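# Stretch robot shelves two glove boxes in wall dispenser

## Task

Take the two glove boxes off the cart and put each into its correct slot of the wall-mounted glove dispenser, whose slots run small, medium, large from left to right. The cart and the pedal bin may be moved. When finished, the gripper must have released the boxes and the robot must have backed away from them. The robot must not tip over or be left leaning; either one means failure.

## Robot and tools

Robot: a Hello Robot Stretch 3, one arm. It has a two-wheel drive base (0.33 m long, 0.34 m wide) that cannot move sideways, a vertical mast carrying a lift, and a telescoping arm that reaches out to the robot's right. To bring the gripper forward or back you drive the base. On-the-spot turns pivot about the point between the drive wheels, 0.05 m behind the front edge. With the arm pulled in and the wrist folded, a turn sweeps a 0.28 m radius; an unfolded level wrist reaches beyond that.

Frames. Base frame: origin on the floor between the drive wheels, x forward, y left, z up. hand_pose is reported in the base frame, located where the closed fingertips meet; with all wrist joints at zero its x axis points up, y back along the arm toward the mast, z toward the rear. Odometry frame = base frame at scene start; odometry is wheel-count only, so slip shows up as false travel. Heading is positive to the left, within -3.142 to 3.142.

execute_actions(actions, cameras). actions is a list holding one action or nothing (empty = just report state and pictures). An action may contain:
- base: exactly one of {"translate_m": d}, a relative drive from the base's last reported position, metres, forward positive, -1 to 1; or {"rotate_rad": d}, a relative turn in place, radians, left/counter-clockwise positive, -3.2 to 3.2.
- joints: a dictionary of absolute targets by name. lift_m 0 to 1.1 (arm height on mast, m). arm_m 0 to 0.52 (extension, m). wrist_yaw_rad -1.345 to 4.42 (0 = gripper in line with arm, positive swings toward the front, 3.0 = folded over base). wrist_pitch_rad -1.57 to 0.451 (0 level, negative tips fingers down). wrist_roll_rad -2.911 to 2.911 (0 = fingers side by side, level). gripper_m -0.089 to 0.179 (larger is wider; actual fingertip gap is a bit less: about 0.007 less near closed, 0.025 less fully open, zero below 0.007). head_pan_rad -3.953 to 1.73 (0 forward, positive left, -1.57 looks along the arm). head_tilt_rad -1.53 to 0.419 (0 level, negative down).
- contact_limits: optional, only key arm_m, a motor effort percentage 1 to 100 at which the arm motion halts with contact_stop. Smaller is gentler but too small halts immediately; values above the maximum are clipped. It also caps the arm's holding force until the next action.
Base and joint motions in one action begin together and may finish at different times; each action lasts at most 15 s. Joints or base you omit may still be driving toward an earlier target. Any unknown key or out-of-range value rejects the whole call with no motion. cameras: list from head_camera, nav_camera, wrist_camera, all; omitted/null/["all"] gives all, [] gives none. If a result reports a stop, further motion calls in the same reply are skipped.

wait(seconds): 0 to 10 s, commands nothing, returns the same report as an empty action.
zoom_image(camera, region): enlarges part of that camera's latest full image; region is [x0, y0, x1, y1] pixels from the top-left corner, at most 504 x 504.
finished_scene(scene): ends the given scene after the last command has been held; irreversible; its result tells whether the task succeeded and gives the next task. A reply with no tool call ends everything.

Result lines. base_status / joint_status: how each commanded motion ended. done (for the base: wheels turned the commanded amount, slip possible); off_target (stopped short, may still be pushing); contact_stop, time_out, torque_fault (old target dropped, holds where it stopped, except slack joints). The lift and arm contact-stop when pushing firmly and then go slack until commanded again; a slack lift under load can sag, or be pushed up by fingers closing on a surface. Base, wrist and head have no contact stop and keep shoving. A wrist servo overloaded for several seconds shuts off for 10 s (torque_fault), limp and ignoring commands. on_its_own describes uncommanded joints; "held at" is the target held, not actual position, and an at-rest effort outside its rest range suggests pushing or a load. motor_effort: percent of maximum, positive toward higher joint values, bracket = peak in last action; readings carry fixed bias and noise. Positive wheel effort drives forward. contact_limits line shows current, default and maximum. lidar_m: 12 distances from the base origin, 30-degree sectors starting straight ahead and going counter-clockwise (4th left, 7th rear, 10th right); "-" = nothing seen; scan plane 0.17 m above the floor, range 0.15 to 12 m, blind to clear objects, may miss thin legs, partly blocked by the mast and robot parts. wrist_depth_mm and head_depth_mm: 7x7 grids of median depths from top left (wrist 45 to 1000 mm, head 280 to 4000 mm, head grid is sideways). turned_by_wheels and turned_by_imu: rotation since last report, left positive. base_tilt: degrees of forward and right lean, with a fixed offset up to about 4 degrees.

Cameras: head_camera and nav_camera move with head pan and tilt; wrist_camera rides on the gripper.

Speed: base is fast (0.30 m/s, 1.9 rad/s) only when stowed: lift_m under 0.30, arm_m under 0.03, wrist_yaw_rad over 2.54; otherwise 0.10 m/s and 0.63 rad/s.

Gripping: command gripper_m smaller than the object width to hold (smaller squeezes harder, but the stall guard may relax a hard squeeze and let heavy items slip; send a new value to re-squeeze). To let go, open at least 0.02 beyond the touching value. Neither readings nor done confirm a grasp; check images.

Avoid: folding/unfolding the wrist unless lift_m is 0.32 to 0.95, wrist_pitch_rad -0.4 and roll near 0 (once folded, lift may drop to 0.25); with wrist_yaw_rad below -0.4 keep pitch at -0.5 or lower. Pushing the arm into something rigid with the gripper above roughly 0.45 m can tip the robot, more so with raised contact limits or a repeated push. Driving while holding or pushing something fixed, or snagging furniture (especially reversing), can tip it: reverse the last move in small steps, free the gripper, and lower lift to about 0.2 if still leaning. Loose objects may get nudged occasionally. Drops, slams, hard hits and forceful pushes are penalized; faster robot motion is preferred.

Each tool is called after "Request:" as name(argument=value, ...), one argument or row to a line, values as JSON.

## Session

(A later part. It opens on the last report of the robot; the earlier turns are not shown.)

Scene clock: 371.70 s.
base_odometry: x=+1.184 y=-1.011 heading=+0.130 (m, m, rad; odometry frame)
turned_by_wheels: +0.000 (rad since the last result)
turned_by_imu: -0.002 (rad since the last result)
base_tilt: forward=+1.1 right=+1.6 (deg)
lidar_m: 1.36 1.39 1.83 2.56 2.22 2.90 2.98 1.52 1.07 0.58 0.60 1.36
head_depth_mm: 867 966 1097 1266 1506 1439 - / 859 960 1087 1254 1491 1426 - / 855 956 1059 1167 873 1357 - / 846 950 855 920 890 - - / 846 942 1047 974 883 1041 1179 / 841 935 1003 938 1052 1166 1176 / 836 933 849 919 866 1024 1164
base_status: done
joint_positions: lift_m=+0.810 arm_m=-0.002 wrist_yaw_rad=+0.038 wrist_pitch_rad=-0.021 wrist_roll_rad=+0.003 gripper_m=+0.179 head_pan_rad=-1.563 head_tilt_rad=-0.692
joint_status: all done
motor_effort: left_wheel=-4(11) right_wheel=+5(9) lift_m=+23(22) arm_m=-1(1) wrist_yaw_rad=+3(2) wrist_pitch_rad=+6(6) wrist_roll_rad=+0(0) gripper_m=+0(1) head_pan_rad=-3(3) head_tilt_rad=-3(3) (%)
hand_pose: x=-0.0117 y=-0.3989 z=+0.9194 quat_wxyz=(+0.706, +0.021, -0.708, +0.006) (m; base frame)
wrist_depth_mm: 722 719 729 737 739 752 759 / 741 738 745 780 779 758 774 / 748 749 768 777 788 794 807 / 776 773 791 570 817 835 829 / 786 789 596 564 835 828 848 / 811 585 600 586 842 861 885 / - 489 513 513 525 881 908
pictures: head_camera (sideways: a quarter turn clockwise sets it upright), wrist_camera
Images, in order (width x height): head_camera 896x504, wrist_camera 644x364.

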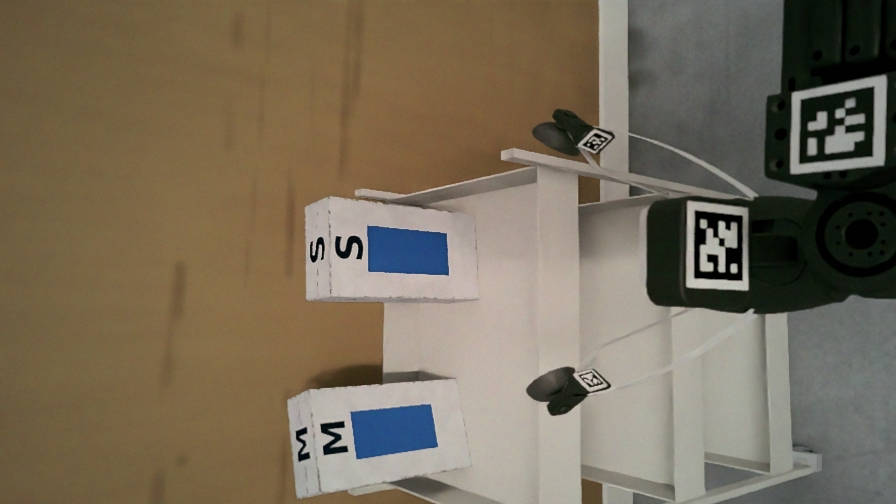

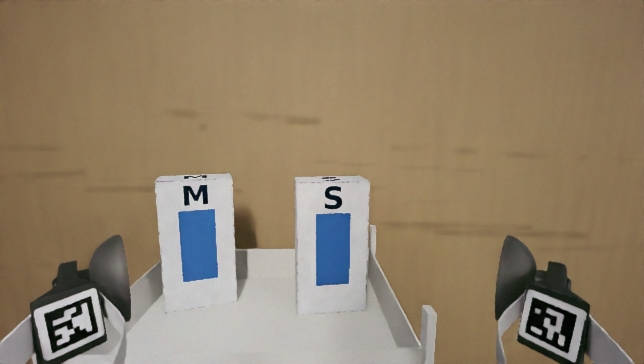

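Request:
execute_actions(
  actions=[
    {"base": {"translate_m": -0.02}, "joints": {"arm_m": 0.25}},
  ],
  cameras=["head_camera", "wrist_camera"],
)

Scene clock: 391.23 s.
base_odometry: x=+1.164 y=-1.014 heading=+0.130 (m, m, rad; odometry frame)
turned_by_wheels: +0.000 (rad since the last result)
turned_by_imu: -0.001 (rad since the last result)
base_tilt: forward=+1.1 right=+1.6 (deg)
lidar_m: 1.38 1.41 1.86 2.47 2.21 2.89 2.96 1.52 1.07 0.59 0.60 1.36
head_depth_mm: 866 968 1099 1268 1464 - - / 860 962 1091 1204 - 1389 1204 / 856 955 1067 - 1533 1381 1217 / 850 950 858 - 1099 1182 1186 / 847 943 1028 942 883 1170 1175 / 843 935 1021 951 875 1159 1170 / 837 934 841 921 868 1025 1166
base_status: done
joint_positions: lift_m=+0.810 arm_m=+0.250 wrist_yaw_rad=+0.039 wrist_pitch_rad=-0.021 wrist_roll_rad=+0.003 gripper_m=+0.179 head_pan_rad=-1.563 head_tilt_rad=-0.692
joint_status: all done
motor_effort: left_wheel=-4(10) right_wheel=+6(9) lift_m=+22(23) arm_m=+4(1) wrist_yaw_rad=+0(1) wrist_pitch_rad=+6(6) wrist_roll_rad=+0(0) gripper_m=+0(0) head_pan_rad=-3(3) head_tilt_rad=-4(3) (%)
hand_pose: x=-0.0114 y=-0.6502 z=+0.9194 quat_wxyz=(+0.706, +0.022, -0.708, +0.006) (m; base frame)
wrist_depth_mm: 484 483 488 496 503 505 510 / 492 502 502 507 513 521 528 / 503 508 521 521 530 529 537 / 525 528 527 536 542 545 550 / 307 333 540 295 553 564 571 / 306 458 548 301 564 580 590 / - 351 457 307 595 599 606
pictures: head_camera (sideways: a quarter turn clockwise sets it upright), wrist_camera
Images, in order (width x height): head_camera 896x504, wrist_camera 644x364.

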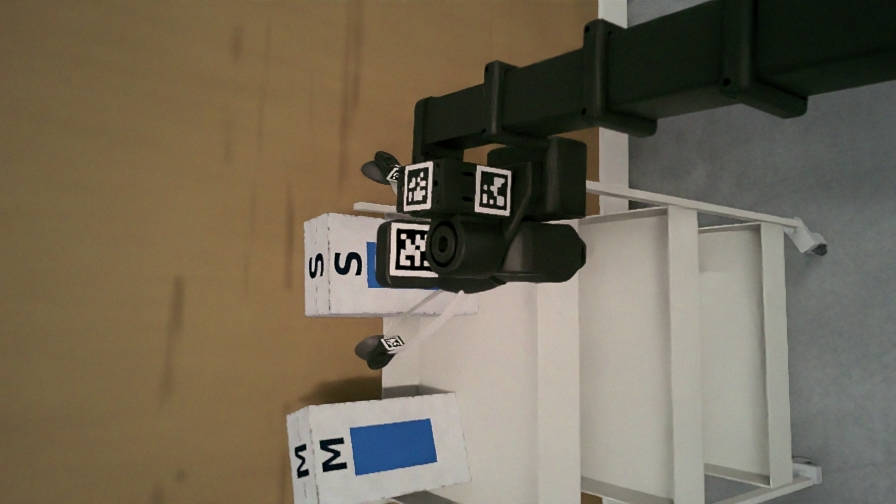

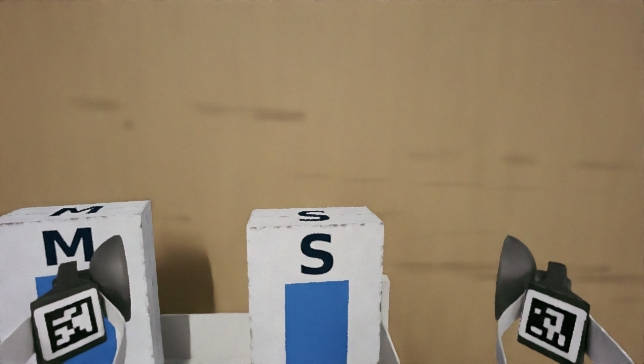

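Request:
execute_actions(
  actions=[
    {"joints": {"lift_m": 0.77, "arm_m": 0.3}},
  ],
  cameras=["head_camera", "wrist_camera"],
)

Scene clock: 412.17 s.
base_odometry: x=+1.164 y=-1.014 heading=+0.130 (m, m, rad; odometry frame)
turned_by_wheels: +0.000 (rad since the last result)
turned_by_imu: -0.001 (rad since the last result)
base_tilt: forward=+1.1 right=+1.6 (deg)
lidar_m: 1.38 1.41 1.86 2.47 2.21 2.90 2.96 1.52 1.07 0.59 0.60 1.36
head_depth_mm: 865 970 1098 1270 1497 1476 - / 861 964 1091 1233 - - 1202 / 855 955 1072 - 1510 1382 1216 / 851 948 858 - 1077 1177 1179 / 847 943 1028 940 884 1170 1183 / 844 940 1024 953 875 1164 1171 / 836 933 842 921 866 1027 1161
base_status: not commanded
joint_positions: lift_m=+0.770 arm_m=+0.300 wrist_yaw_rad=+0.039 wrist_pitch_rad=-0.021 wrist_roll_rad=+0.003 gripper_m=+0.179 head_pan_rad=-1.563 head_tilt_rad=-0.692
joint_status: all done
motor_effort: left_wheel=-4(5) right_wheel=+6(6) lift_m=+23(22) arm_m=+4(5) wrist_yaw_rad=+1(1) wrist_pitch_rad=+6(6) wrist_roll_rad=+0(0) gripper_m=+0(0) head_pan_rad=-3(3) head_tilt_rad=-4(3) (%)
hand_pose: x=-0.0114 y=-0.7002 z=+0.8794 quat_wxyz=(+0.706, +0.022, -0.708, +0.006) (m; base frame)
wrist_depth_mm: 434 439 444 442 449 455 457 / 444 447 454 459 460 466 475 / 454 463 465 468 474 480 484 / 273 467 474 278 480 491 497 / 267 477 236 239 497 507 506 / 267 501 396 246 510 521 529 / - 395 399 252 527 536 550
pictures: head_camera (sideways: a quarter turn clockwise sets it upright), wrist_camera
Images, in order (width x height): head_camera 896x504, wrist_camera 644x364.

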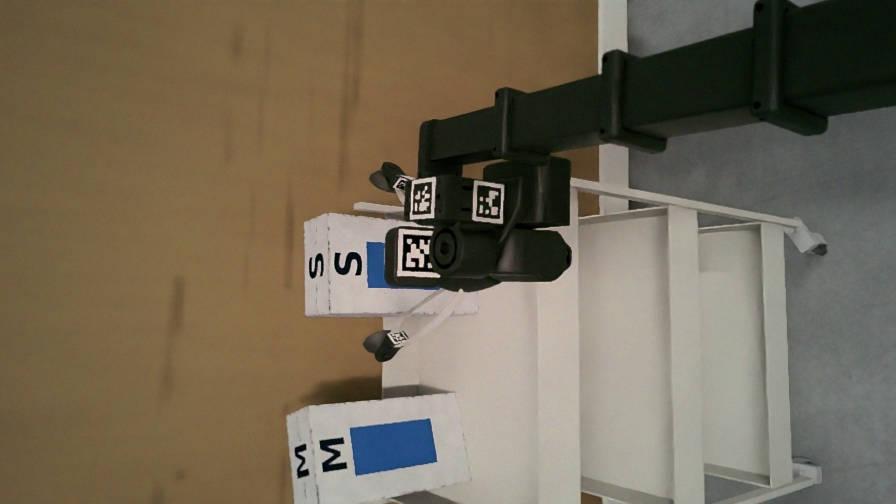

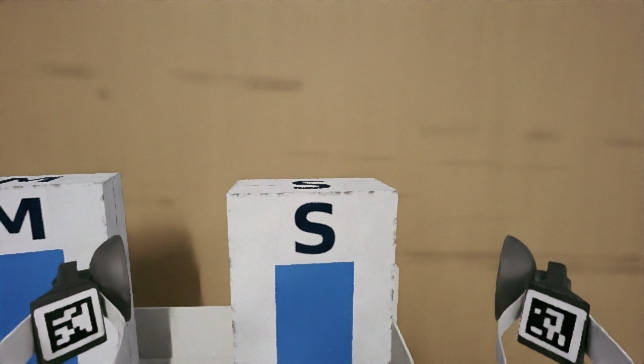

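Request:
execute_actions(
  actions=[
    {"joints": {"lift_m": 0.763, "arm_m": 0.415}, "contact_limits": {"arm_m": 30}},
  ],
  cameras=["head_camera", "wrist_camera"],
)

Scene clock: 424.63 s.
base_odometry: x=+1.164 y=-1.014 heading=+0.130 (m, m, rad; odometry frame)
turned_by_wheels: +0.000 (rad since the last result)
turned_by_imu: -0.001 (rad since the last result)
base_tilt: forward=+1.1 right=+1.6 (deg)
lidar_m: 1.38 1.41 1.86 2.48 2.21 2.90 2.96 1.52 1.07 0.58 0.60 1.37
head_depth_mm: 867 966 1098 1266 1500 1478 - / 860 961 1090 1249 - - 1195 / 855 957 1060 1172 1386 1387 1214 / 850 948 1017 925 891 1179 1185 / 846 943 1031 945 884 1168 1179 / 841 938 1021 953 874 1166 1174 / 837 932 843 921 868 1024 1142
base_status: not commanded
joint_positions: lift_m=+0.763 arm_m=+0.415 wrist_yaw_rad=+0.039 wrist_pitch_rad=-0.021 wrist_roll_rad=+0.003 gripper_m=+0.179 head_pan_rad=-1.563 head_tilt_rad=-0.692
joint_status: all done
motor_effort: left_wheel=-4(4) right_wheel=+6(6) lift_m=+23(24) arm_m=+4(2) wrist_yaw_rad=+1(2) wrist_pitch_rad=+6(6) wrist_roll_rad=+0(0) gripper_m=-1(1) head_pan_rad=-3(3) head_tilt_rad=-3(3) (%)
contact_limits: arm_m 30 (drawing in: default 28, maximum 46; extending or still: default 39, maximum 63)
hand_pose: x=-0.0114 y=-0.8152 z=+0.8724 quat_wxyz=(+0.706, +0.022, -0.708, +0.006) (m; base frame)
wrist_depth_mm: 322 328 330 336 339 341 343 / 332 334 338 339 348 351 353 / 342 344 351 351 355 360 362 / 351 356 356 362 363 371 374 / 360 129 116 119 125 377 386 / 365 113 116 121 126 390 396 / - 116 120 125 130 405 410
pictures: head_camera (sideways: a quarter turn clockwise sets it upright), wrist_camera
Images, in order (width x height): head_camera 896x504, wrist_camera 644x364.

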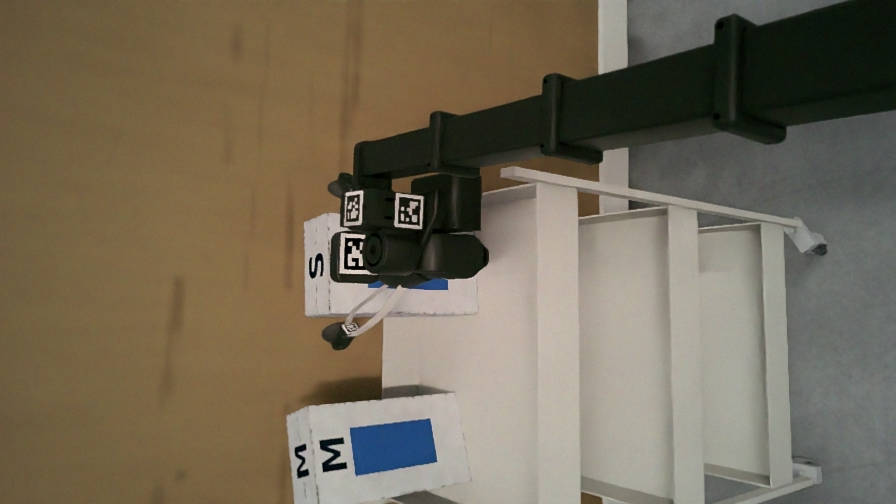

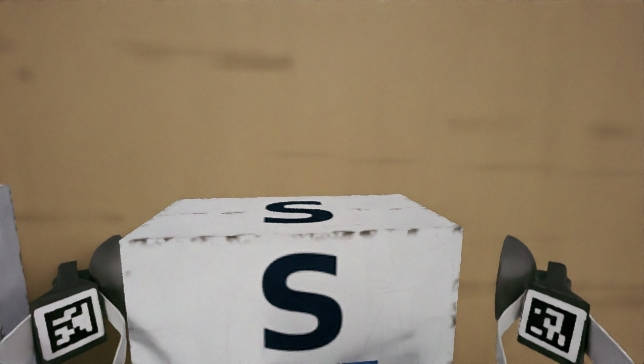

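Request:
execute_actions(
  actions=[
    {"base": {"translate_m": 0.008}, "joints": {"arm_m": 0.43}, "contact_limits": {"arm_m": 30}},
  ],
  cameras=["wrist_camera"],
)

Scene clock: 434.53 s.
base_odometry: x=+1.172 y=-1.013 heading=+0.129 (m, m, rad; odometry frame)
turned_by_wheels: +0.000 (rad since the last result)
turned_by_imu: -0.001 (rad since the last result)
base_tilt: forward=+1.1 right=+1.6 (deg)
lidar_m: 1.37 1.40 1.85 2.51 2.21 2.90 2.97 1.52 1.07 0.59 0.60 1.36
head_depth_mm: 864 967 1096 1270 1496 1477 - / 860 959 1087 1245 - - 1199 / 854 955 1057 - 898 1381 1216 / 852 948 1023 925 892 1173 1186 / 845 941 1028 947 884 1167 1182 / 841 938 1019 938 877 1165 1171 / 837 930 843 919 866 1024 1164
base_status: done
joint_positions: lift_m=+0.763 arm_m=+0.430 wrist_yaw_rad=+0.039 wrist_pitch_rad=-0.021 wrist_roll_rad=+0.003 gripper_m=+0.179 head_pan_rad=-1.563 head_tilt_rad=-0.692
joint_status: all done
motor_effort: left_wheel=-4(6) right_wheel=+5(13) lift_m=+22(22) arm_m=+4(4) wrist_yaw_rad=+0(1) wrist_pitch_rad=+6(6) wrist_roll_rad=+0(0) gripper_m=+0(2) head_pan_rad=-3(3) head_tilt_rad=-3(3) (%)
contact_limits: arm_m 30 (drawing in: default 28, maximum 46; extending or still: default 39, maximum 63)
hand_pose: x=-0.0114 y=-0.8302 z=+0.8724 quat_wxyz=(+0.706, +0.022, -0.708, +0.006) (m; base frame)
wrist_depth_mm: 310 311 316 320 324 327 328 / 319 319 325 326 329 336 337 / 327 327 335 336 341 346 347 / 333 337 342 344 347 353 358 / 342 341 116 116 117 360 368 / 351 96 99 103 108 111 379 / - 99 102 106 111 115 388
pictures: wrist_camera
Images, in order (width x height): wrist_camera 644x364.

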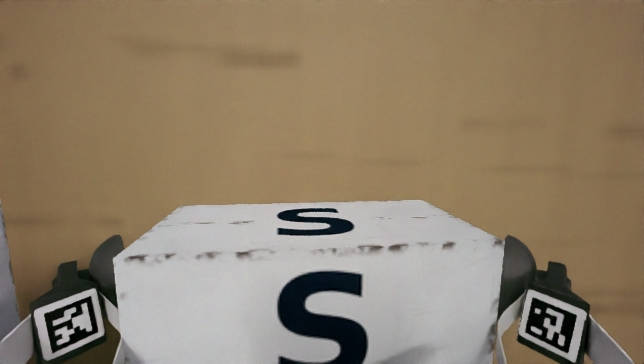

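Request:
execute_actions(
  actions=[
    {"base": {"translate_m": -0.016}, "joints": {"wrist_yaw_rad": 0.10}},
  ],
  cameras=[],
)

Request:
execute_actions(
  actions=[
    {"base": {"translate_m": -0.016}, "joints": {"wrist_yaw_rad": 0.165}},
  ],
  cameras=["head_camera", "wrist_camera"],
)

Scene clock: 473.60 s.
base_odometry: x=+1.156 y=-1.015 heading=+0.129 (m, m, rad; odometry frame)
turned_by_wheels: +0.000 (rad since the last result)
turned_by_imu: -0.001 (rad since the last result)
base_tilt: forward=+1.1 right=+1.7 (deg)
lidar_m: 1.39 1.42 1.87 2.43 2.21 2.89 2.96 1.53 1.07 0.59 0.60 1.36
head_depth_mm: 868 969 1101 1270 1505 1474 - / 859 961 1091 1247 - - 1198 / 859 958 1057 - 1442 1385 1220 / 850 949 1028 936 892 1178 1182 / 845 943 1026 942 883 1170 1178 / 842 936 1025 961 875 1165 1172 / 837 933 845 918 870 1126 1163
base_status: done
joint_positions: lift_m=+0.763 arm_m=+0.430 wrist_yaw_rad=+0.100 wrist_pitch_rad=-0.021 wrist_roll_rad=+0.003 gripper_m=+0.179 head_pan_rad=-1.563 head_tilt_rad=-0.692
joint_status: all done
motor_effort: left_wheel=-2(10) right_wheel=+3(8) lift_m=+23(23) arm_m=+4(4) wrist_yaw_rad=-1(2) wrist_pitch_rad=+6(6) wrist_roll_rad=+0(0) gripper_m=+0(1) head_pan_rad=-3(3) head_tilt_rad=-3(3) (%)
hand_pose: x=+0.0041 y=-0.8291 z=+0.8724 quat_wxyz=(+0.706, +0.043, -0.707, +0.028) (m; base frame)
wrist_depth_mm: 326 323 320 319 317 316 314 / 334 333 330 327 326 328 322 / 341 343 340 337 334 332 330 / 353 349 347 344 341 342 337 / 359 128 116 116 117 348 348 / - 100 102 104 107 109 355 / - 104 105 108 110 367 366
pictures: none
No camera images: the call's "cameras" was empty. Leave "cameras" out to get every camera's image.

Scene clock: 474.53 s.
base_odometry: x=+1.140 y=-1.017 heading=+0.129 (m, m, rad; odometry frame)
turned_by_wheels: +0.000 (rad since the last result)
turned_by_imu: +0.000 (rad since the last result)
base_tilt: forward=+1.1 right=+1.6 (deg)
lidar_m: 1.40 1.44 1.89 2.37 2.20 2.90 2.94 1.53 1.07 0.59 0.60 1.37
head_depth_mm: 867 968 1104 1273 1504 1475 - / 860 961 1092 1252 - - 1197 / 856 958 1061 1306 1441 1420 1217 / 852 953 1030 946 891 1175 1187 / 848 944 1026 938 885 1173 1181 / 841 939 1042 966 875 1167 1172 / 838 934 853 916 867 1160 1144
base_status: done
joint_positions: lift_m=+0.763 arm_m=+0.430 wrist_yaw_rad=+0.164 wrist_pitch_rad=-0.021 wrist_roll_rad=+0.003 gripper_m=+0.179 head_pan_rad=-1.563 head_tilt_rad=-0.692
joint_status: all done
motor_effort: left_wheel=-3(10) right_wheel=+5(9) lift_m=+22(22) arm_m=+4(4) wrist_yaw_rad=+1(5) wrist_pitch_rad=+6(6) wrist_roll_rad=+0(0) gripper_m=+0(0) head_pan_rad=-3(3) head_tilt_rad=-3(3) (%)
hand_pose: x=+0.0202 y=-0.8270 z=+0.8724 quat_wxyz=(+0.705, +0.066, -0.705, +0.050) (m; base frame)
wrist_depth_mm: 346 338 329 319 314 307 301 / 352 348 339 331 319 318 307 / 367 357 348 337 333 323 315 / 375 367 355 347 339 329 322 / 387 128 116 116 117 339 332 / - 106 106 106 107 108 338 / - 110 109 110 110 358 347
pictures: head_camera (sideways: a quarter turn clockwise sets it upright), wrist_camera
Images, in order (width x height): head_camera 896x504, wrist_camera 644x364.

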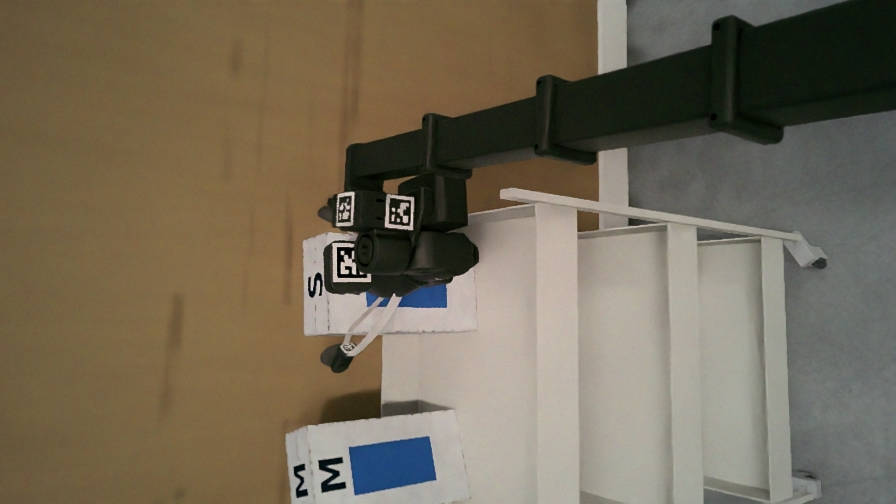

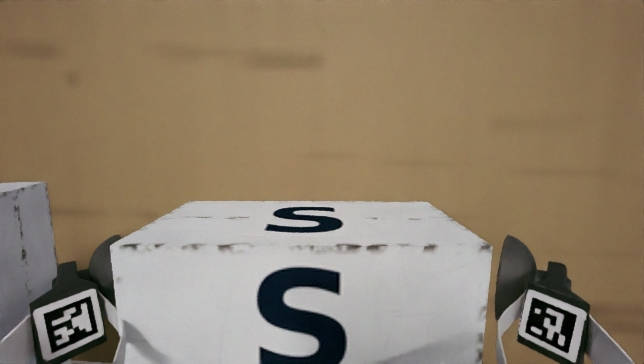

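Request:
execute_actions(
  actions=[
    {"joints": {"gripper_m": 0.08}},
  ],
  cameras=["wrist_camera"],
)

Scene clock: 481.43 s.
base_odometry: x=+1.140 y=-1.017 heading=+0.129 (m, m, rad; odometry frame)
turned_by_wheels: +0.000 (rad since the last result)
turned_by_imu: -0.001 (rad since the last result)
base_tilt: forward=+1.1 right=+1.6 (deg)
lidar_m: 1.40 1.44 1.89 2.36 2.20 2.89 2.93 1.52 1.07 0.59 0.60 1.37
head_depth_mm: 867 969 1100 1270 1506 1472 - / 860 964 1091 1249 - - 1194 / 856 955 1060 1301 1442 1415 1222 / 852 951 1019 945 889 1177 1187 / 848 942 1011 940 883 1171 1173 / 845 938 1042 964 877 1161 1175 / 839 936 852 917 868 1158 1145
base_status: not commanded
joint_positions: lift_m=+0.763 arm_m=+0.430 wrist_yaw_rad=+0.168 wrist_pitch_rad=-0.019 wrist_roll_rad=+0.003 gripper_m=+0.081 head_pan_rad=-1.563 head_tilt_rad=-0.692
joint_status: all done
motor_effort: left_wheel=-1(2) right_wheel=+3(5) lift_m=+22(23) arm_m=+4(4) wrist_yaw_rad=-1(2) wrist_pitch_rad=+6(6) wrist_roll_rad=+0(0) gripper_m=-20(95) head_pan_rad=-3(3) head_tilt_rad=-3(3) (%)
hand_pose: x=+0.0214 y=-0.8269 z=+0.8730 quat_wxyz=(+0.704, +0.066, -0.705, +0.053) (m; base frame)
wrist_depth_mm: 349 341 329 322 317 307 299 / 360 348 342 334 321 314 306 / 369 358 350 340 331 320 314 / 376 370 356 346 339 330 321 / 381 374 122 122 122 339 328 / 236 124 123 123 123 345 340 / 218 404 126 125 125 359 347
pictures: wrist_camera
Images, in order (width x height): wrist_camera 644x364.

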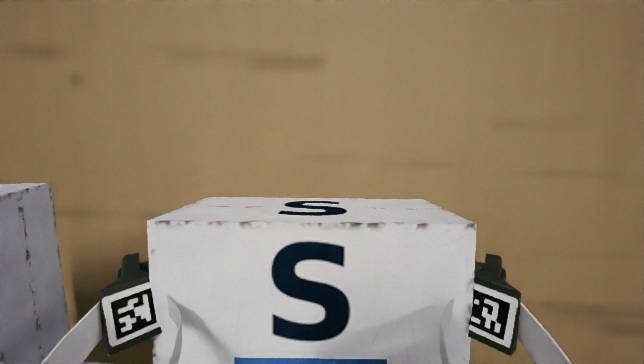

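Request:
execute_actions(
  actions=[
    {"joints": {"lift_m": 0.80}},
  ],
  cameras=["head_camera", "wrist_camera"],
)

Scene clock: 491.23 s.
base_odometry: x=+1.140 y=-1.017 heading=+0.129 (m, m, rad; odometry frame)
turned_by_wheels: +0.000 (rad since the last result)
turned_by_imu: -0.001 (rad since the last result)
base_tilt: forward=+1.1 right=+1.7 (deg)
lidar_m: 1.40 1.44 1.89 2.36 2.20 2.89 2.94 1.53 1.07 0.59 0.60 1.36
head_depth_mm: 867 971 1097 1267 1472 - - / 861 963 1089 1239 - 1420 1210 / 856 956 1044 1281 1459 1418 1214 / 852 950 1021 948 890 1176 1182 / 847 946 1013 923 883 1170 1177 / 842 939 1042 965 875 1163 1171 / 835 931 853 917 868 1158 1147
base_status: not commanded
joint_positions: lift_m=+0.800 arm_m=+0.430 wrist_yaw_rad=+0.166 wrist_pitch_rad=-0.066 wrist_roll_rad=+0.003 gripper_m=+0.084 head_pan_rad=-1.563 head_tilt_rad=-0.692
joint_status: all done
motor_effort: left_wheel=-2(3) right_wheel=+4(5) lift_m=+31(34) arm_m=+3(3) wrist_yaw_rad=+0(3) wrist_pitch_rad=+19(20) wrist_roll_rad=+0(0) gripper_m=-19(19) head_pan_rad=-3(3) head_tilt_rad=-3(4) (%)
hand_pose: x=+0.0206 y=-0.8254 z=+0.8976 quat_wxyz=(+0.705, +0.082, -0.703, +0.035) (m; base frame)
wrist_depth_mm: 342 330 326 317 308 301 294 / 350 344 335 331 320 311 303 / 367 356 349 337 327 320 311 / 380 368 358 346 338 330 326 / 382 379 123 123 123 347 334 / 238 125 124 123 124 351 346 / 218 419 126 125 125 369 359
pictures: head_camera (sideways: a quarter turn clockwise sets it upright), wrist_camera
Images, in order (width x height): head_camera 896x504, wrist_camera 644x364.

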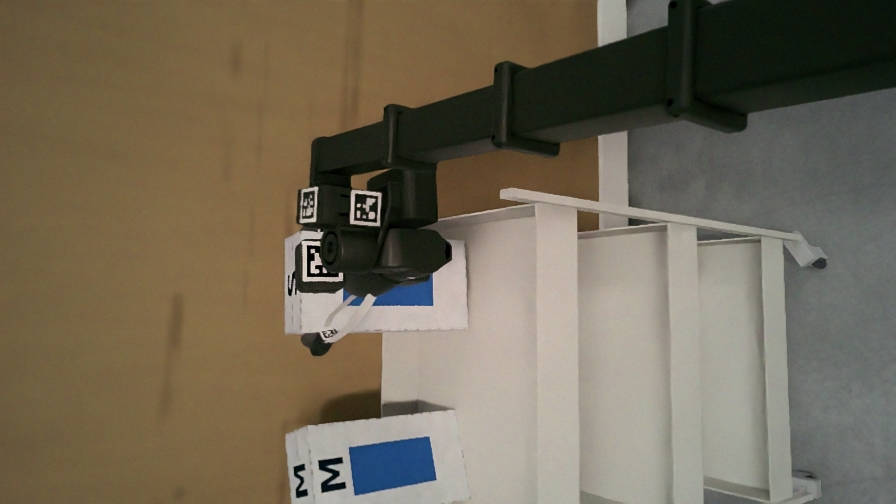

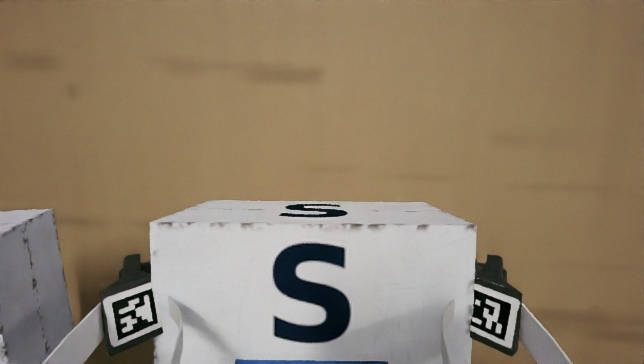

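Request:
execute_actions(
  actions=[
    {"joints": {"lift_m": 0.90}},
  ],
  cameras=[],
)

Request:
execute_actions(
  actions=[
    {"joints": {"lift_m": 0.97, "arm_m": 0.0, "wrist_yaw_rad": 0.0, "head_tilt_rad": -0.5}},
  ],
  cameras=["head_camera", "wrist_camera"],
)

Scene clock: 505.00 s.
base_odometry: x=+1.140 y=-1.017 heading=+0.129 (m, m, rad; odometry frame)
turned_by_wheels: +0.000 (rad since the last result)
turned_by_imu: -0.001 (rad since the last result)
base_tilt: forward=+1.1 right=+1.6 (deg)
lidar_m: 1.40 1.43 1.89 2.36 2.20 2.89 2.95 1.53 1.07 0.59 0.60 1.36
head_depth_mm: 869 969 1077 - - 1404 1235 / 862 946 - 1291 1495 1426 1223 / 856 927 1126 1248 1443 1415 1218 / 852 933 850 978 892 1176 1185 / 846 915 844 977 881 1170 1178 / 842 940 1040 964 873 1164 1173 / 838 934 853 915 866 1157 1144
base_status: not commanded
joint_positions: lift_m=+0.900 arm_m=+0.430 wrist_yaw_rad=+0.166 wrist_pitch_rad=-0.066 wrist_roll_rad=+0.003 gripper_m=+0.084 head_pan_rad=-1.563 head_tilt_rad=-0.692
joint_status: all done
motor_effort: left_wheel=-3(3) right_wheel=+5(4) lift_m=+31(35) arm_m=+3(4) wrist_yaw_rad=+0(0) wrist_pitch_rad=+19(19) wrist_roll_rad=+0(0) gripper_m=-19(19) head_pan_rad=-3(3) head_tilt_rad=-3(4) (%)
hand_pose: x=+0.0206 y=-0.8254 z=+0.9975 quat_wxyz=(+0.705, +0.082, -0.703, +0.035) (m; base frame)
wrist_depth_mm: 342 333 325 315 307 302 296 / 351 344 335 328 318 309 306 / 367 356 347 339 327 322 312 / 378 372 358 346 340 333 325 / 394 379 123 123 122 340 334 / 410 124 124 124 123 349 347 / 422 419 126 126 125 370 359
pictures: none
No camera images: the call's "cameras" was empty. Leave "cameras" out to get every camera's image.

Scene clock: 509.37 s.
base_odometry: x=+1.140 y=-1.017 heading=+0.129 (m, m, rad; odometry frame)
turned_by_wheels: +0.000 (rad since the last result)
turned_by_imu: -0.001 (rad since the last result)
base_tilt: forward=+1.1 right=+1.6 (deg)
lidar_m: 1.40 1.44 1.89 2.37 2.20 2.90 2.94 1.53 1.07 0.59 0.60 1.37
head_depth_mm: 861 936 1022 1128 1233 - - / 854 926 1018 1108 1228 - - / 847 923 1003 1060 - - - / 845 915 998 1050 - - - / 837 907 991 1046 397 436 916 / 832 902 984 1074 950 857 963 / 826 894 974 869 907 845 959
base_status: not commanded
joint_positions: lift_m=+0.970 arm_m=+0.000 wrist_yaw_rad=+0.001 wrist_pitch_rad=-0.066 wrist_roll_rad=+0.003 gripper_m=+0.084 head_pan_rad=-1.563 head_tilt_rad=-0.507
joint_status: all done
motor_effort: left_wheel=-3(4) right_wheel=+6(7) lift_m=+31(31) arm_m=-3(5) wrist_yaw_rad=-1(5) wrist_pitch_rad=+19(20) wrist_roll_rad=+0(0) gripper_m=-18(19) head_pan_rad=-3(3) head_tilt_rad=+2(14) (%)
hand_pose: x=-0.0213 y=-0.3993 z=+1.0674 quat_wxyz=(+0.706, +0.024, -0.708, -0.024) (m; base frame)
wrist_depth_mm: 695 694 712 728 768 744 772 / 725 715 743 758 764 793 814 / 735 745 771 794 803 807 837 / 756 786 781 803 815 847 864 / 787 784 123 122 122 879 896 / 818 125 124 124 124 932 939 / 832 576 126 125 125 955 961
pictures: head_camera (sideways: a quarter turn clockwise sets it upright), wrist_camera
Images, in order (width x height): head_camera 896x504, wrist_camera 644x364.

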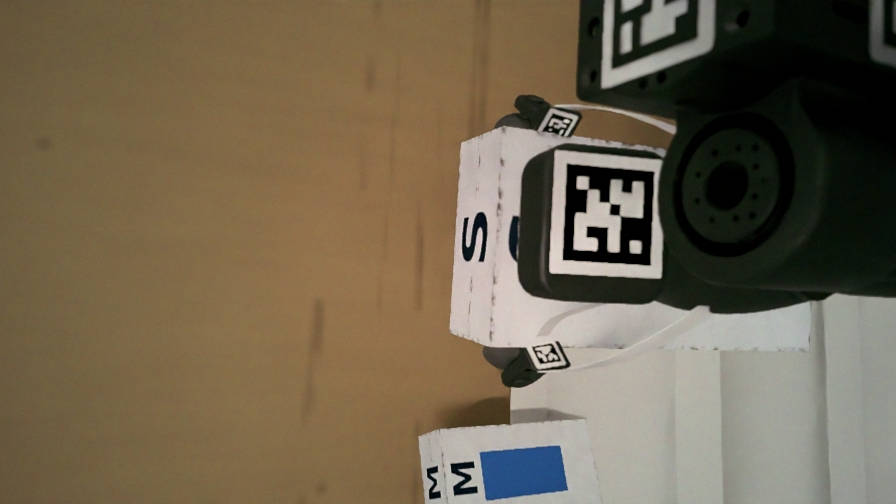

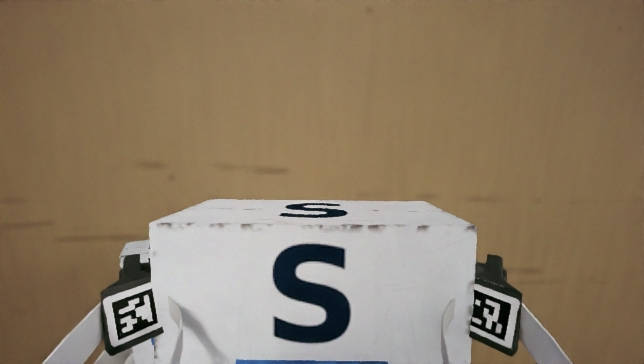

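Request:
execute_actions(
  actions=[
    {"base": {"rotate_rad": 1.04}, "joints": {"head_pan_rad": -0.6, "head_tilt_rad": -0.5}},
  ],
  cameras=[],
)

Request:
execute_actions(
  actions=[
    {"base": {"translate_m": 0.7}},
  ],
  cameras=[],
)

Request:
execute_actions(
  actions=[
    {"base": {"translate_m": 0.634}},
  ],
  cameras=["head_camera", "nav_camera"],
)

Scene clock: 536.90 s.
base_odometry: x=+1.140 y=-1.017 heading=+1.169 (m, m, rad; odometry frame)
turned_by_wheels: +1.040 (rad since the last result)
turned_by_imu: +1.048 (rad since the last result)
base_tilt: forward=+1.1 right=+1.6 (deg)
lidar_m: 1.88 2.43 2.21 2.88 3.02 1.53 1.07 0.59 0.60 1.36 1.40 1.43
head_depth_mm: 1141 1220 1311 1419 1555 1638 1369 / 1173 1264 1370 1486 1629 1647 1359 / 1221 1307 1416 1540 1707 1635 1351 / 1259 1361 1478 1615 1784 1630 1337 / 1303 1409 1530 1685 1867 1611 1333 / 1350 1469 1593 1769 1916 1600 1324 / 1397 1537 1673 1858 1984 1587 1315
base_status: done
joint_positions: lift_m=+0.970 arm_m=+0.000 wrist_yaw_rad=+0.000 wrist_pitch_rad=-0.066 wrist_roll_rad=+0.003 gripper_m=+0.084 head_pan_rad=-0.607 head_tilt_rad=-0.507
joint_status: all done
motor_effort: left_wheel=-4(10) right_wheel=+6(13) lift_m=+31(31) arm_m=-3(3) wrist_yaw_rad=+0(1) wrist_pitch_rad=+19(19) wrist_roll_rad=+0(0) gripper_m=-19(18) head_pan_rad=+4(47) head_tilt_rad=+2(2) (%)
hand_pose: x=-0.0214 y=-0.3993 z=+1.0674 quat_wxyz=(+0.706, +0.024, -0.708, -0.024) (m; base frame)
wrist_depth_mm: 933 - - - - 809 663 / 935 - - - - 822 670 / 934 - - - - 837 683 / 980 - - - - 852 694 / 995 - 123 123 122 860 696 / - 125 124 124 123 810 708 / - - 126 125 125 842 733
pictures: none
No camera images: the call's "cameras" was empty. Leave "cameras" out to get every camera's image.

Scene clock: 544.97 s.
base_odometry: x=+1.414 y=-0.373 heading=+1.169 (m, m, rad; odometry frame)
turned_by_wheels: +0.000 (rad since the last result)
turned_by_imu: +0.001 (rad since the last result)
base_tilt: forward=+1.1 right=+1.6 (deg)
lidar_m: 1.37 2.17 1.79 2.10 3.33 2.41 1.24 1.17 1.53 1.08 1.02 1.04
head_depth_mm: 816 871 938 1015 1107 1222 1312 / 841 900 976 1053 1153 1279 1345 / 869 935 1015 1096 1189 1353 1348 / 900 972 1054 1138 1266 1415 1340 / 933 1013 1100 1211 1341 1485 1333 / 968 1050 1151 1267 1420 1540 1319 / 1005 1093 1205 1334 1501 1582 1315
base_status: done
joint_positions: lift_m=+0.970 arm_m=+0.000 wrist_yaw_rad=+0.000 wrist_pitch_rad=-0.066 wrist_roll_rad=+0.003 gripper_m=+0.084 head_pan_rad=-0.607 head_tilt_rad=-0.507
joint_status: not commanded
motor_effort: left_wheel=-5(7) right_wheel=+6(14) lift_m=+31(31) arm_m=-3(3) wrist_yaw_rad=+1(1) wrist_pitch_rad=+19(19) wrist_roll_rad=+0(0) gripper_m=-18(19) head_pan_rad=+4(4) head_tilt_rad=+2(3) (%)
hand_pose: x=-0.0214 y=-0.3993 z=+1.0674 quat_wxyz=(+0.706, +0.024, -0.708, -0.024) (m; base frame)
wrist_depth_mm: 612 705 797 940 - - - / 629 703 821 981 - - - / 645 732 846 - - - - / 657 724 855 - - - - / 680 723 123 122 122 - - / 688 125 124 124 123 - - / 688 761 126 125 125 - -
pictures: none
No camera images: the call's "cameras" was empty. Leave "cameras" out to get every camera's image.

Scene clock: 552.37 s.
base_odometry: x=+1.662 y=+0.211 heading=+1.169 (m, m, rad; odometry frame)
turned_by_wheels: +0.000 (rad since the last result)
turned_by_imu: +0.001 (rad since the last result)
base_tilt: forward=+1.1 right=+1.6 (deg)
lidar_m: 0.90 1.64 1.68 1.60 3.66 3.22 1.80 1.75 1.01 0.70 0.67 0.69
head_depth_mm: 521 558 600 649 709 773 855 / 538 578 621 677 742 813 917 / 556 598 648 707 778 862 967 / 576 622 675 738 815 911 1030 / 597 647 704 774 860 967 1101 / 620 673 736 813 909 1025 1178 / 645 703 770 854 963 1094 1230
base_status: done
joint_positions: lift_m=+0.970 arm_m=+0.000 wrist_yaw_rad=+0.000 wrist_pitch_rad=-0.066 wrist_roll_rad=+0.003 gripper_m=+0.084 head_pan_rad=-0.607 head_tilt_rad=-0.507
joint_status: not commanded
motor_effort: left_wheel=-4(6) right_wheel=+6(14) lift_m=+31(31) arm_m=-3(3) wrist_yaw_rad=+1(0) wrist_pitch_rad=+19(19) wrist_roll_rad=+0(0) gripper_m=-19(18) head_pan_rad=+4(3) head_tilt_rad=+2(3) (%)
hand_pose: x=-0.0214 y=-0.3993 z=+1.0674 quat_wxyz=(+0.706, +0.024, -0.708, -0.024) (m; base frame)
wrist_depth_mm: 348 395 456 537 672 859 - / 357 404 464 559 694 927 - / 366 413 480 581 730 971 - / 372 419 480 579 748 - - / 384 412 123 123 122 - - / 389 125 124 124 123 - - / 395 434 126 126 125 - -
pictures: head_camera (sideways: a quarter turn clockwise sets it upright), nav_camera (sideways: a quarter turn counterclockwise sets it upright)
Images, in order (width x height): head_camera 896x504, nav_camera 672x504.

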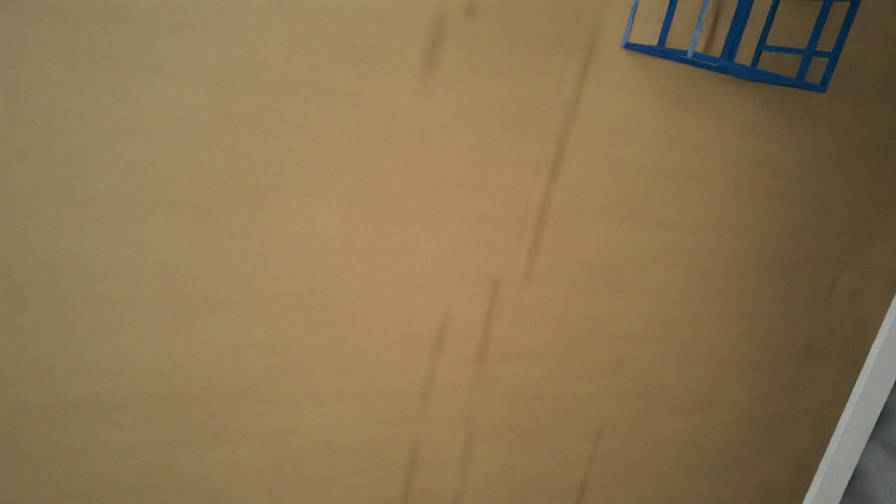

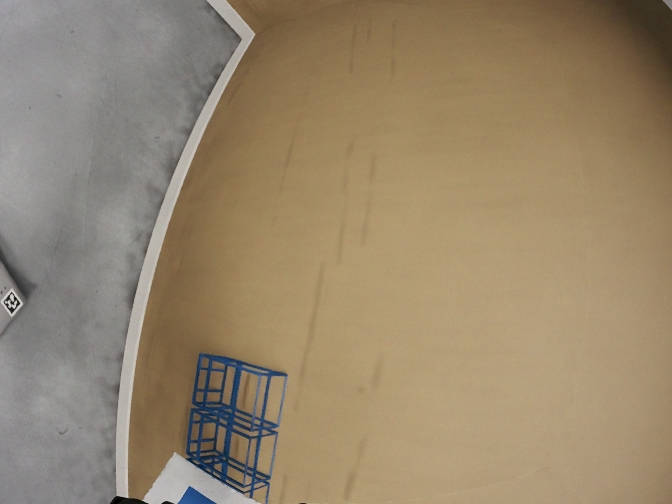

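Request:
execute_actions(
  actions=[
    {"base": {"rotate_rad": 0.605}, "joints": {"head_pan_rad": -1.57, "head_tilt_rad": -0.75}},
  ],
)

Scene clock: 563.53 s.
base_odometry: x=+1.662 y=+0.211 heading=+1.773 (m, m, rad; odometry frame)
turned_by_wheels: +0.605 (rad since the last result)
turned_by_imu: +0.609 (rad since the last result)
base_tilt: forward=+1.1 right=+1.6 (deg)
lidar_m: 1.64 1.68 1.60 3.65 2.95 1.76 1.87 0.93 0.69 0.67 0.70 0.97
head_depth_mm: 547 616 700 - - - - / 549 616 678 765 - - - / 550 618 397 - - - 1149 / 552 620 398 - - - 1159 / 553 622 382 421 917 1245 1179 / 554 624 711 832 1000 1249 1170 / 556 624 715 836 1006 1245 1166
base_status: done
joint_positions: lift_m=+0.970 arm_m=+0.000 wrist_yaw_rad=+0.000 wrist_pitch_rad=-0.066 wrist_roll_rad=+0.003 gripper_m=+0.084 head_pan_rad=-1.563 head_tilt_rad=-0.741
joint_status: all done
motor_effort: left_wheel=-4(11) right_wheel=+6(13) lift_m=+31(32) arm_m=-3(3) wrist_yaw_rad=+1(1) wrist_pitch_rad=+19(20) wrist_roll_rad=+0(0) gripper_m=-19(19) head_pan_rad=-3(45) head_tilt_rad=-4(18) (%)
hand_pose: x=-0.0215 y=-0.3993 z=+1.0674 quat_wxyz=(+0.706, +0.024, -0.708, -0.024) (m; base frame)
wrist_depth_mm: 391 394 393 389 391 392 390 / 407 408 404 406 402 402 407 / 421 418 421 421 419 415 420 / 439 436 432 431 431 434 432 / 449 450 123 123 122 449 445 / 470 124 124 124 124 461 462 / 485 496 126 126 125 478 479
pictures: head_camera (sideways: a quarter turn clockwise sets it upright), nav_camera (sideways: a quarter turn counterclockwise sets it upright), wrist_camera
Images, in order (width x height): head_camera 896x504, nav_camera 672x504, wrist_camera 644x364.

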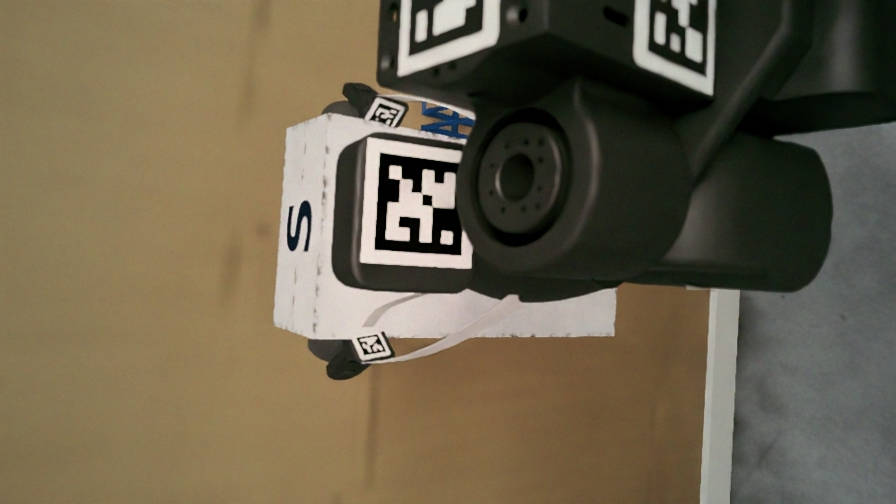

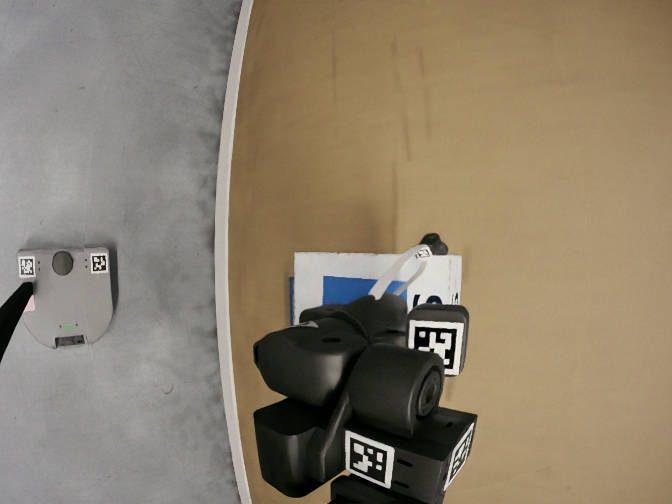

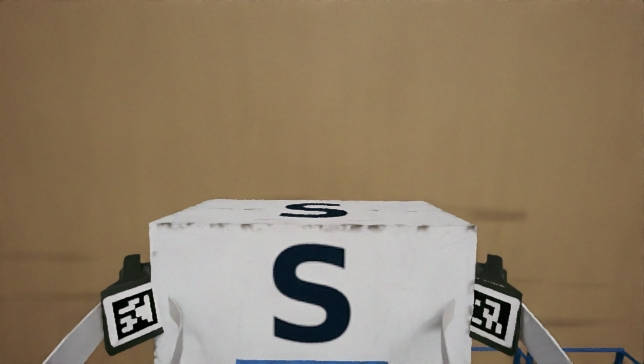

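Request:
execute_actions(
  actions=[
    {"base": {"translate_m": -0.3}, "joints": {"head_pan_rad": -1.75, "head_tilt_rad": -0.85}},
  ],
)

Scene clock: 599.90 s.
base_odometry: x=+1.722 y=-0.083 heading=+1.773 (m, m, rad; odometry frame)
turned_by_wheels: +0.000 (rad since the last result)
turned_by_imu: -0.003 (rad since the last result)
base_tilt: forward=+1.1 right=+1.6 (deg)
lidar_m: 1.94 1.81 1.93 3.67 2.53 1.46 1.83 0.91 0.68 0.66 0.69 0.96
head_depth_mm: 595 687 762 - - - 1167 / 586 676 - - - - 1162 / 577 662 - - - - 1154 / 568 622 - - - 1251 1147 / 561 610 - - - 1246 1140 / 552 598 - 443 1096 1268 1133 / 545 604 718 819 1063 1254 1128
base_status: done
joint_positions: lift_m=+0.970 arm_m=+0.000 wrist_yaw_rad=+0.000 wrist_pitch_rad=-0.066 wrist_roll_rad=+0.003 gripper_m=+0.084 head_pan_rad=-1.743 head_tilt_rad=-0.839
joint_status: all done
motor_effort: left_wheel=-4(11) right_wheel=+6(7) lift_m=+31(31) arm_m=-3(3) wrist_yaw_rad=+0(1) wrist_pitch_rad=+20(19) wrist_roll_rad=+0(0) gripper_m=-18(19) head_pan_rad=-3(19) head_tilt_rad=-4(13) (%)
hand_pose: x=-0.0215 y=-0.3993 z=+1.0674 quat_wxyz=(+0.706, +0.024, -0.708, -0.024) (m; base frame)
wrist_depth_mm: 385 383 387 387 383 383 381 / 397 397 398 401 399 396 396 / 412 411 412 412 414 410 409 / 426 424 420 423 423 424 422 / 443 436 123 123 123 436 438 / 458 125 124 124 123 454 456 / 478 470 126 125 125 485 472
pictures: head_camera (sideways: a quarter turn clockwise sets it upright), nav_camera (sideways: a quarter turn counterclockwise sets it upright), wrist_camera
Images, in order (width x height): head_camera 896x504, nav_camera 672x504, wrist_camera 644x364.

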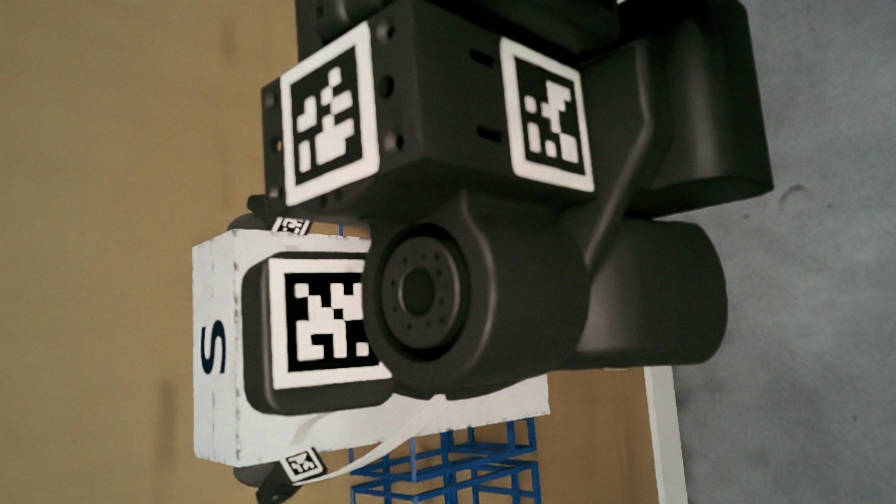

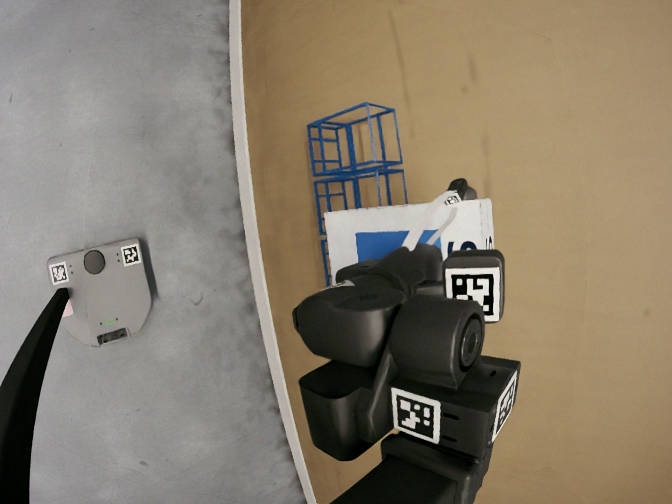

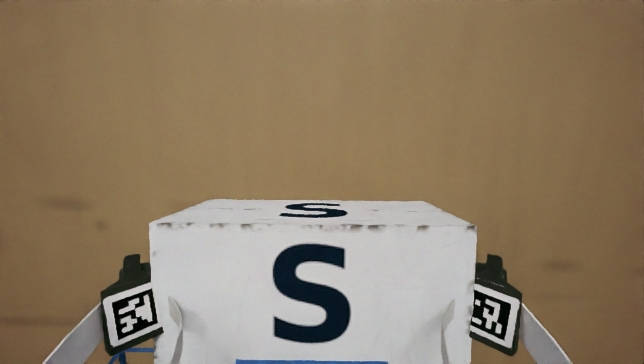

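Request:
execute_actions(
  actions=[
    {"joints": {"head_pan_rad": -1.35, "head_tilt_rad": -0.9}},
  ],
  cameras=["head_camera"],
)

Scene clock: 636.73 s.
base_odometry: x=+1.722 y=-0.083 heading=+1.773 (m, m, rad; odometry frame)
turned_by_wheels: +0.000 (rad since the last result)
turned_by_imu: -0.001 (rad since the last result)
base_tilt: forward=+1.1 right=+1.6 (deg)
lidar_m: 1.94 1.81 1.93 3.67 2.54 1.46 1.83 0.92 0.68 0.66 0.69 0.96
head_depth_mm: 544 481 - - - - 1138 / 557 388 - - - 1240 1146 / 570 384 393 463 1153 1250 1138 / 583 666 775 874 1236 1273 1129 / 598 691 807 965 1300 1264 1126 / 613 711 829 1048 1343 1260 1121 / 629 732 879 1093 1356 1248 1117
base_status: not commanded
joint_positions: lift_m=+0.970 arm_m=+0.000 wrist_yaw_rad=+0.000 wrist_pitch_rad=-0.066 wrist_roll_rad=+0.003 gripper_m=+0.084 head_pan_rad=-1.357 head_tilt_rad=-0.888
joint_status: all done
motor_effort: left_wheel=-3(4) right_wheel=+6(6) lift_m=+31(31) arm_m=-3(3) wrist_yaw_rad=+1(1) wrist_pitch_rad=+19(20) wrist_roll_rad=+0(0) gripper_m=-18(19) head_pan_rad=+4(30) head_tilt_rad=-5(10) (%)
hand_pose: x=-0.0215 y=-0.3993 z=+1.0674 quat_wxyz=(+0.706, +0.024, -0.708, -0.024) (m; base frame)
wrist_depth_mm: 385 384 389 385 383 381 381 / 401 399 400 395 396 396 394 / 409 414 412 405 415 414 412 / 426 426 423 422 420 426 425 / 439 433 123 123 122 443 443 / 458 125 124 123 124 449 458 / 468 465 126 125 125 481 477
pictures: head_camera (sideways: a quarter turn clockwise sets it upright)
Images, in order (width x height): head_camera 896x504.

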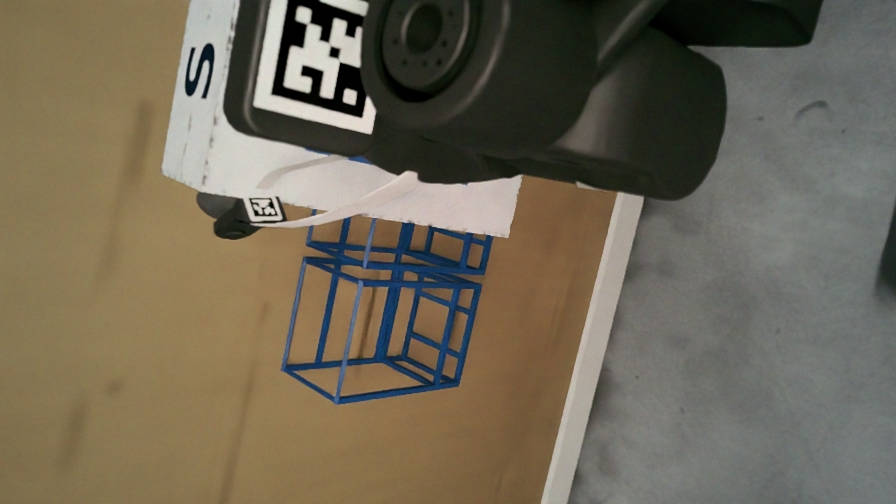

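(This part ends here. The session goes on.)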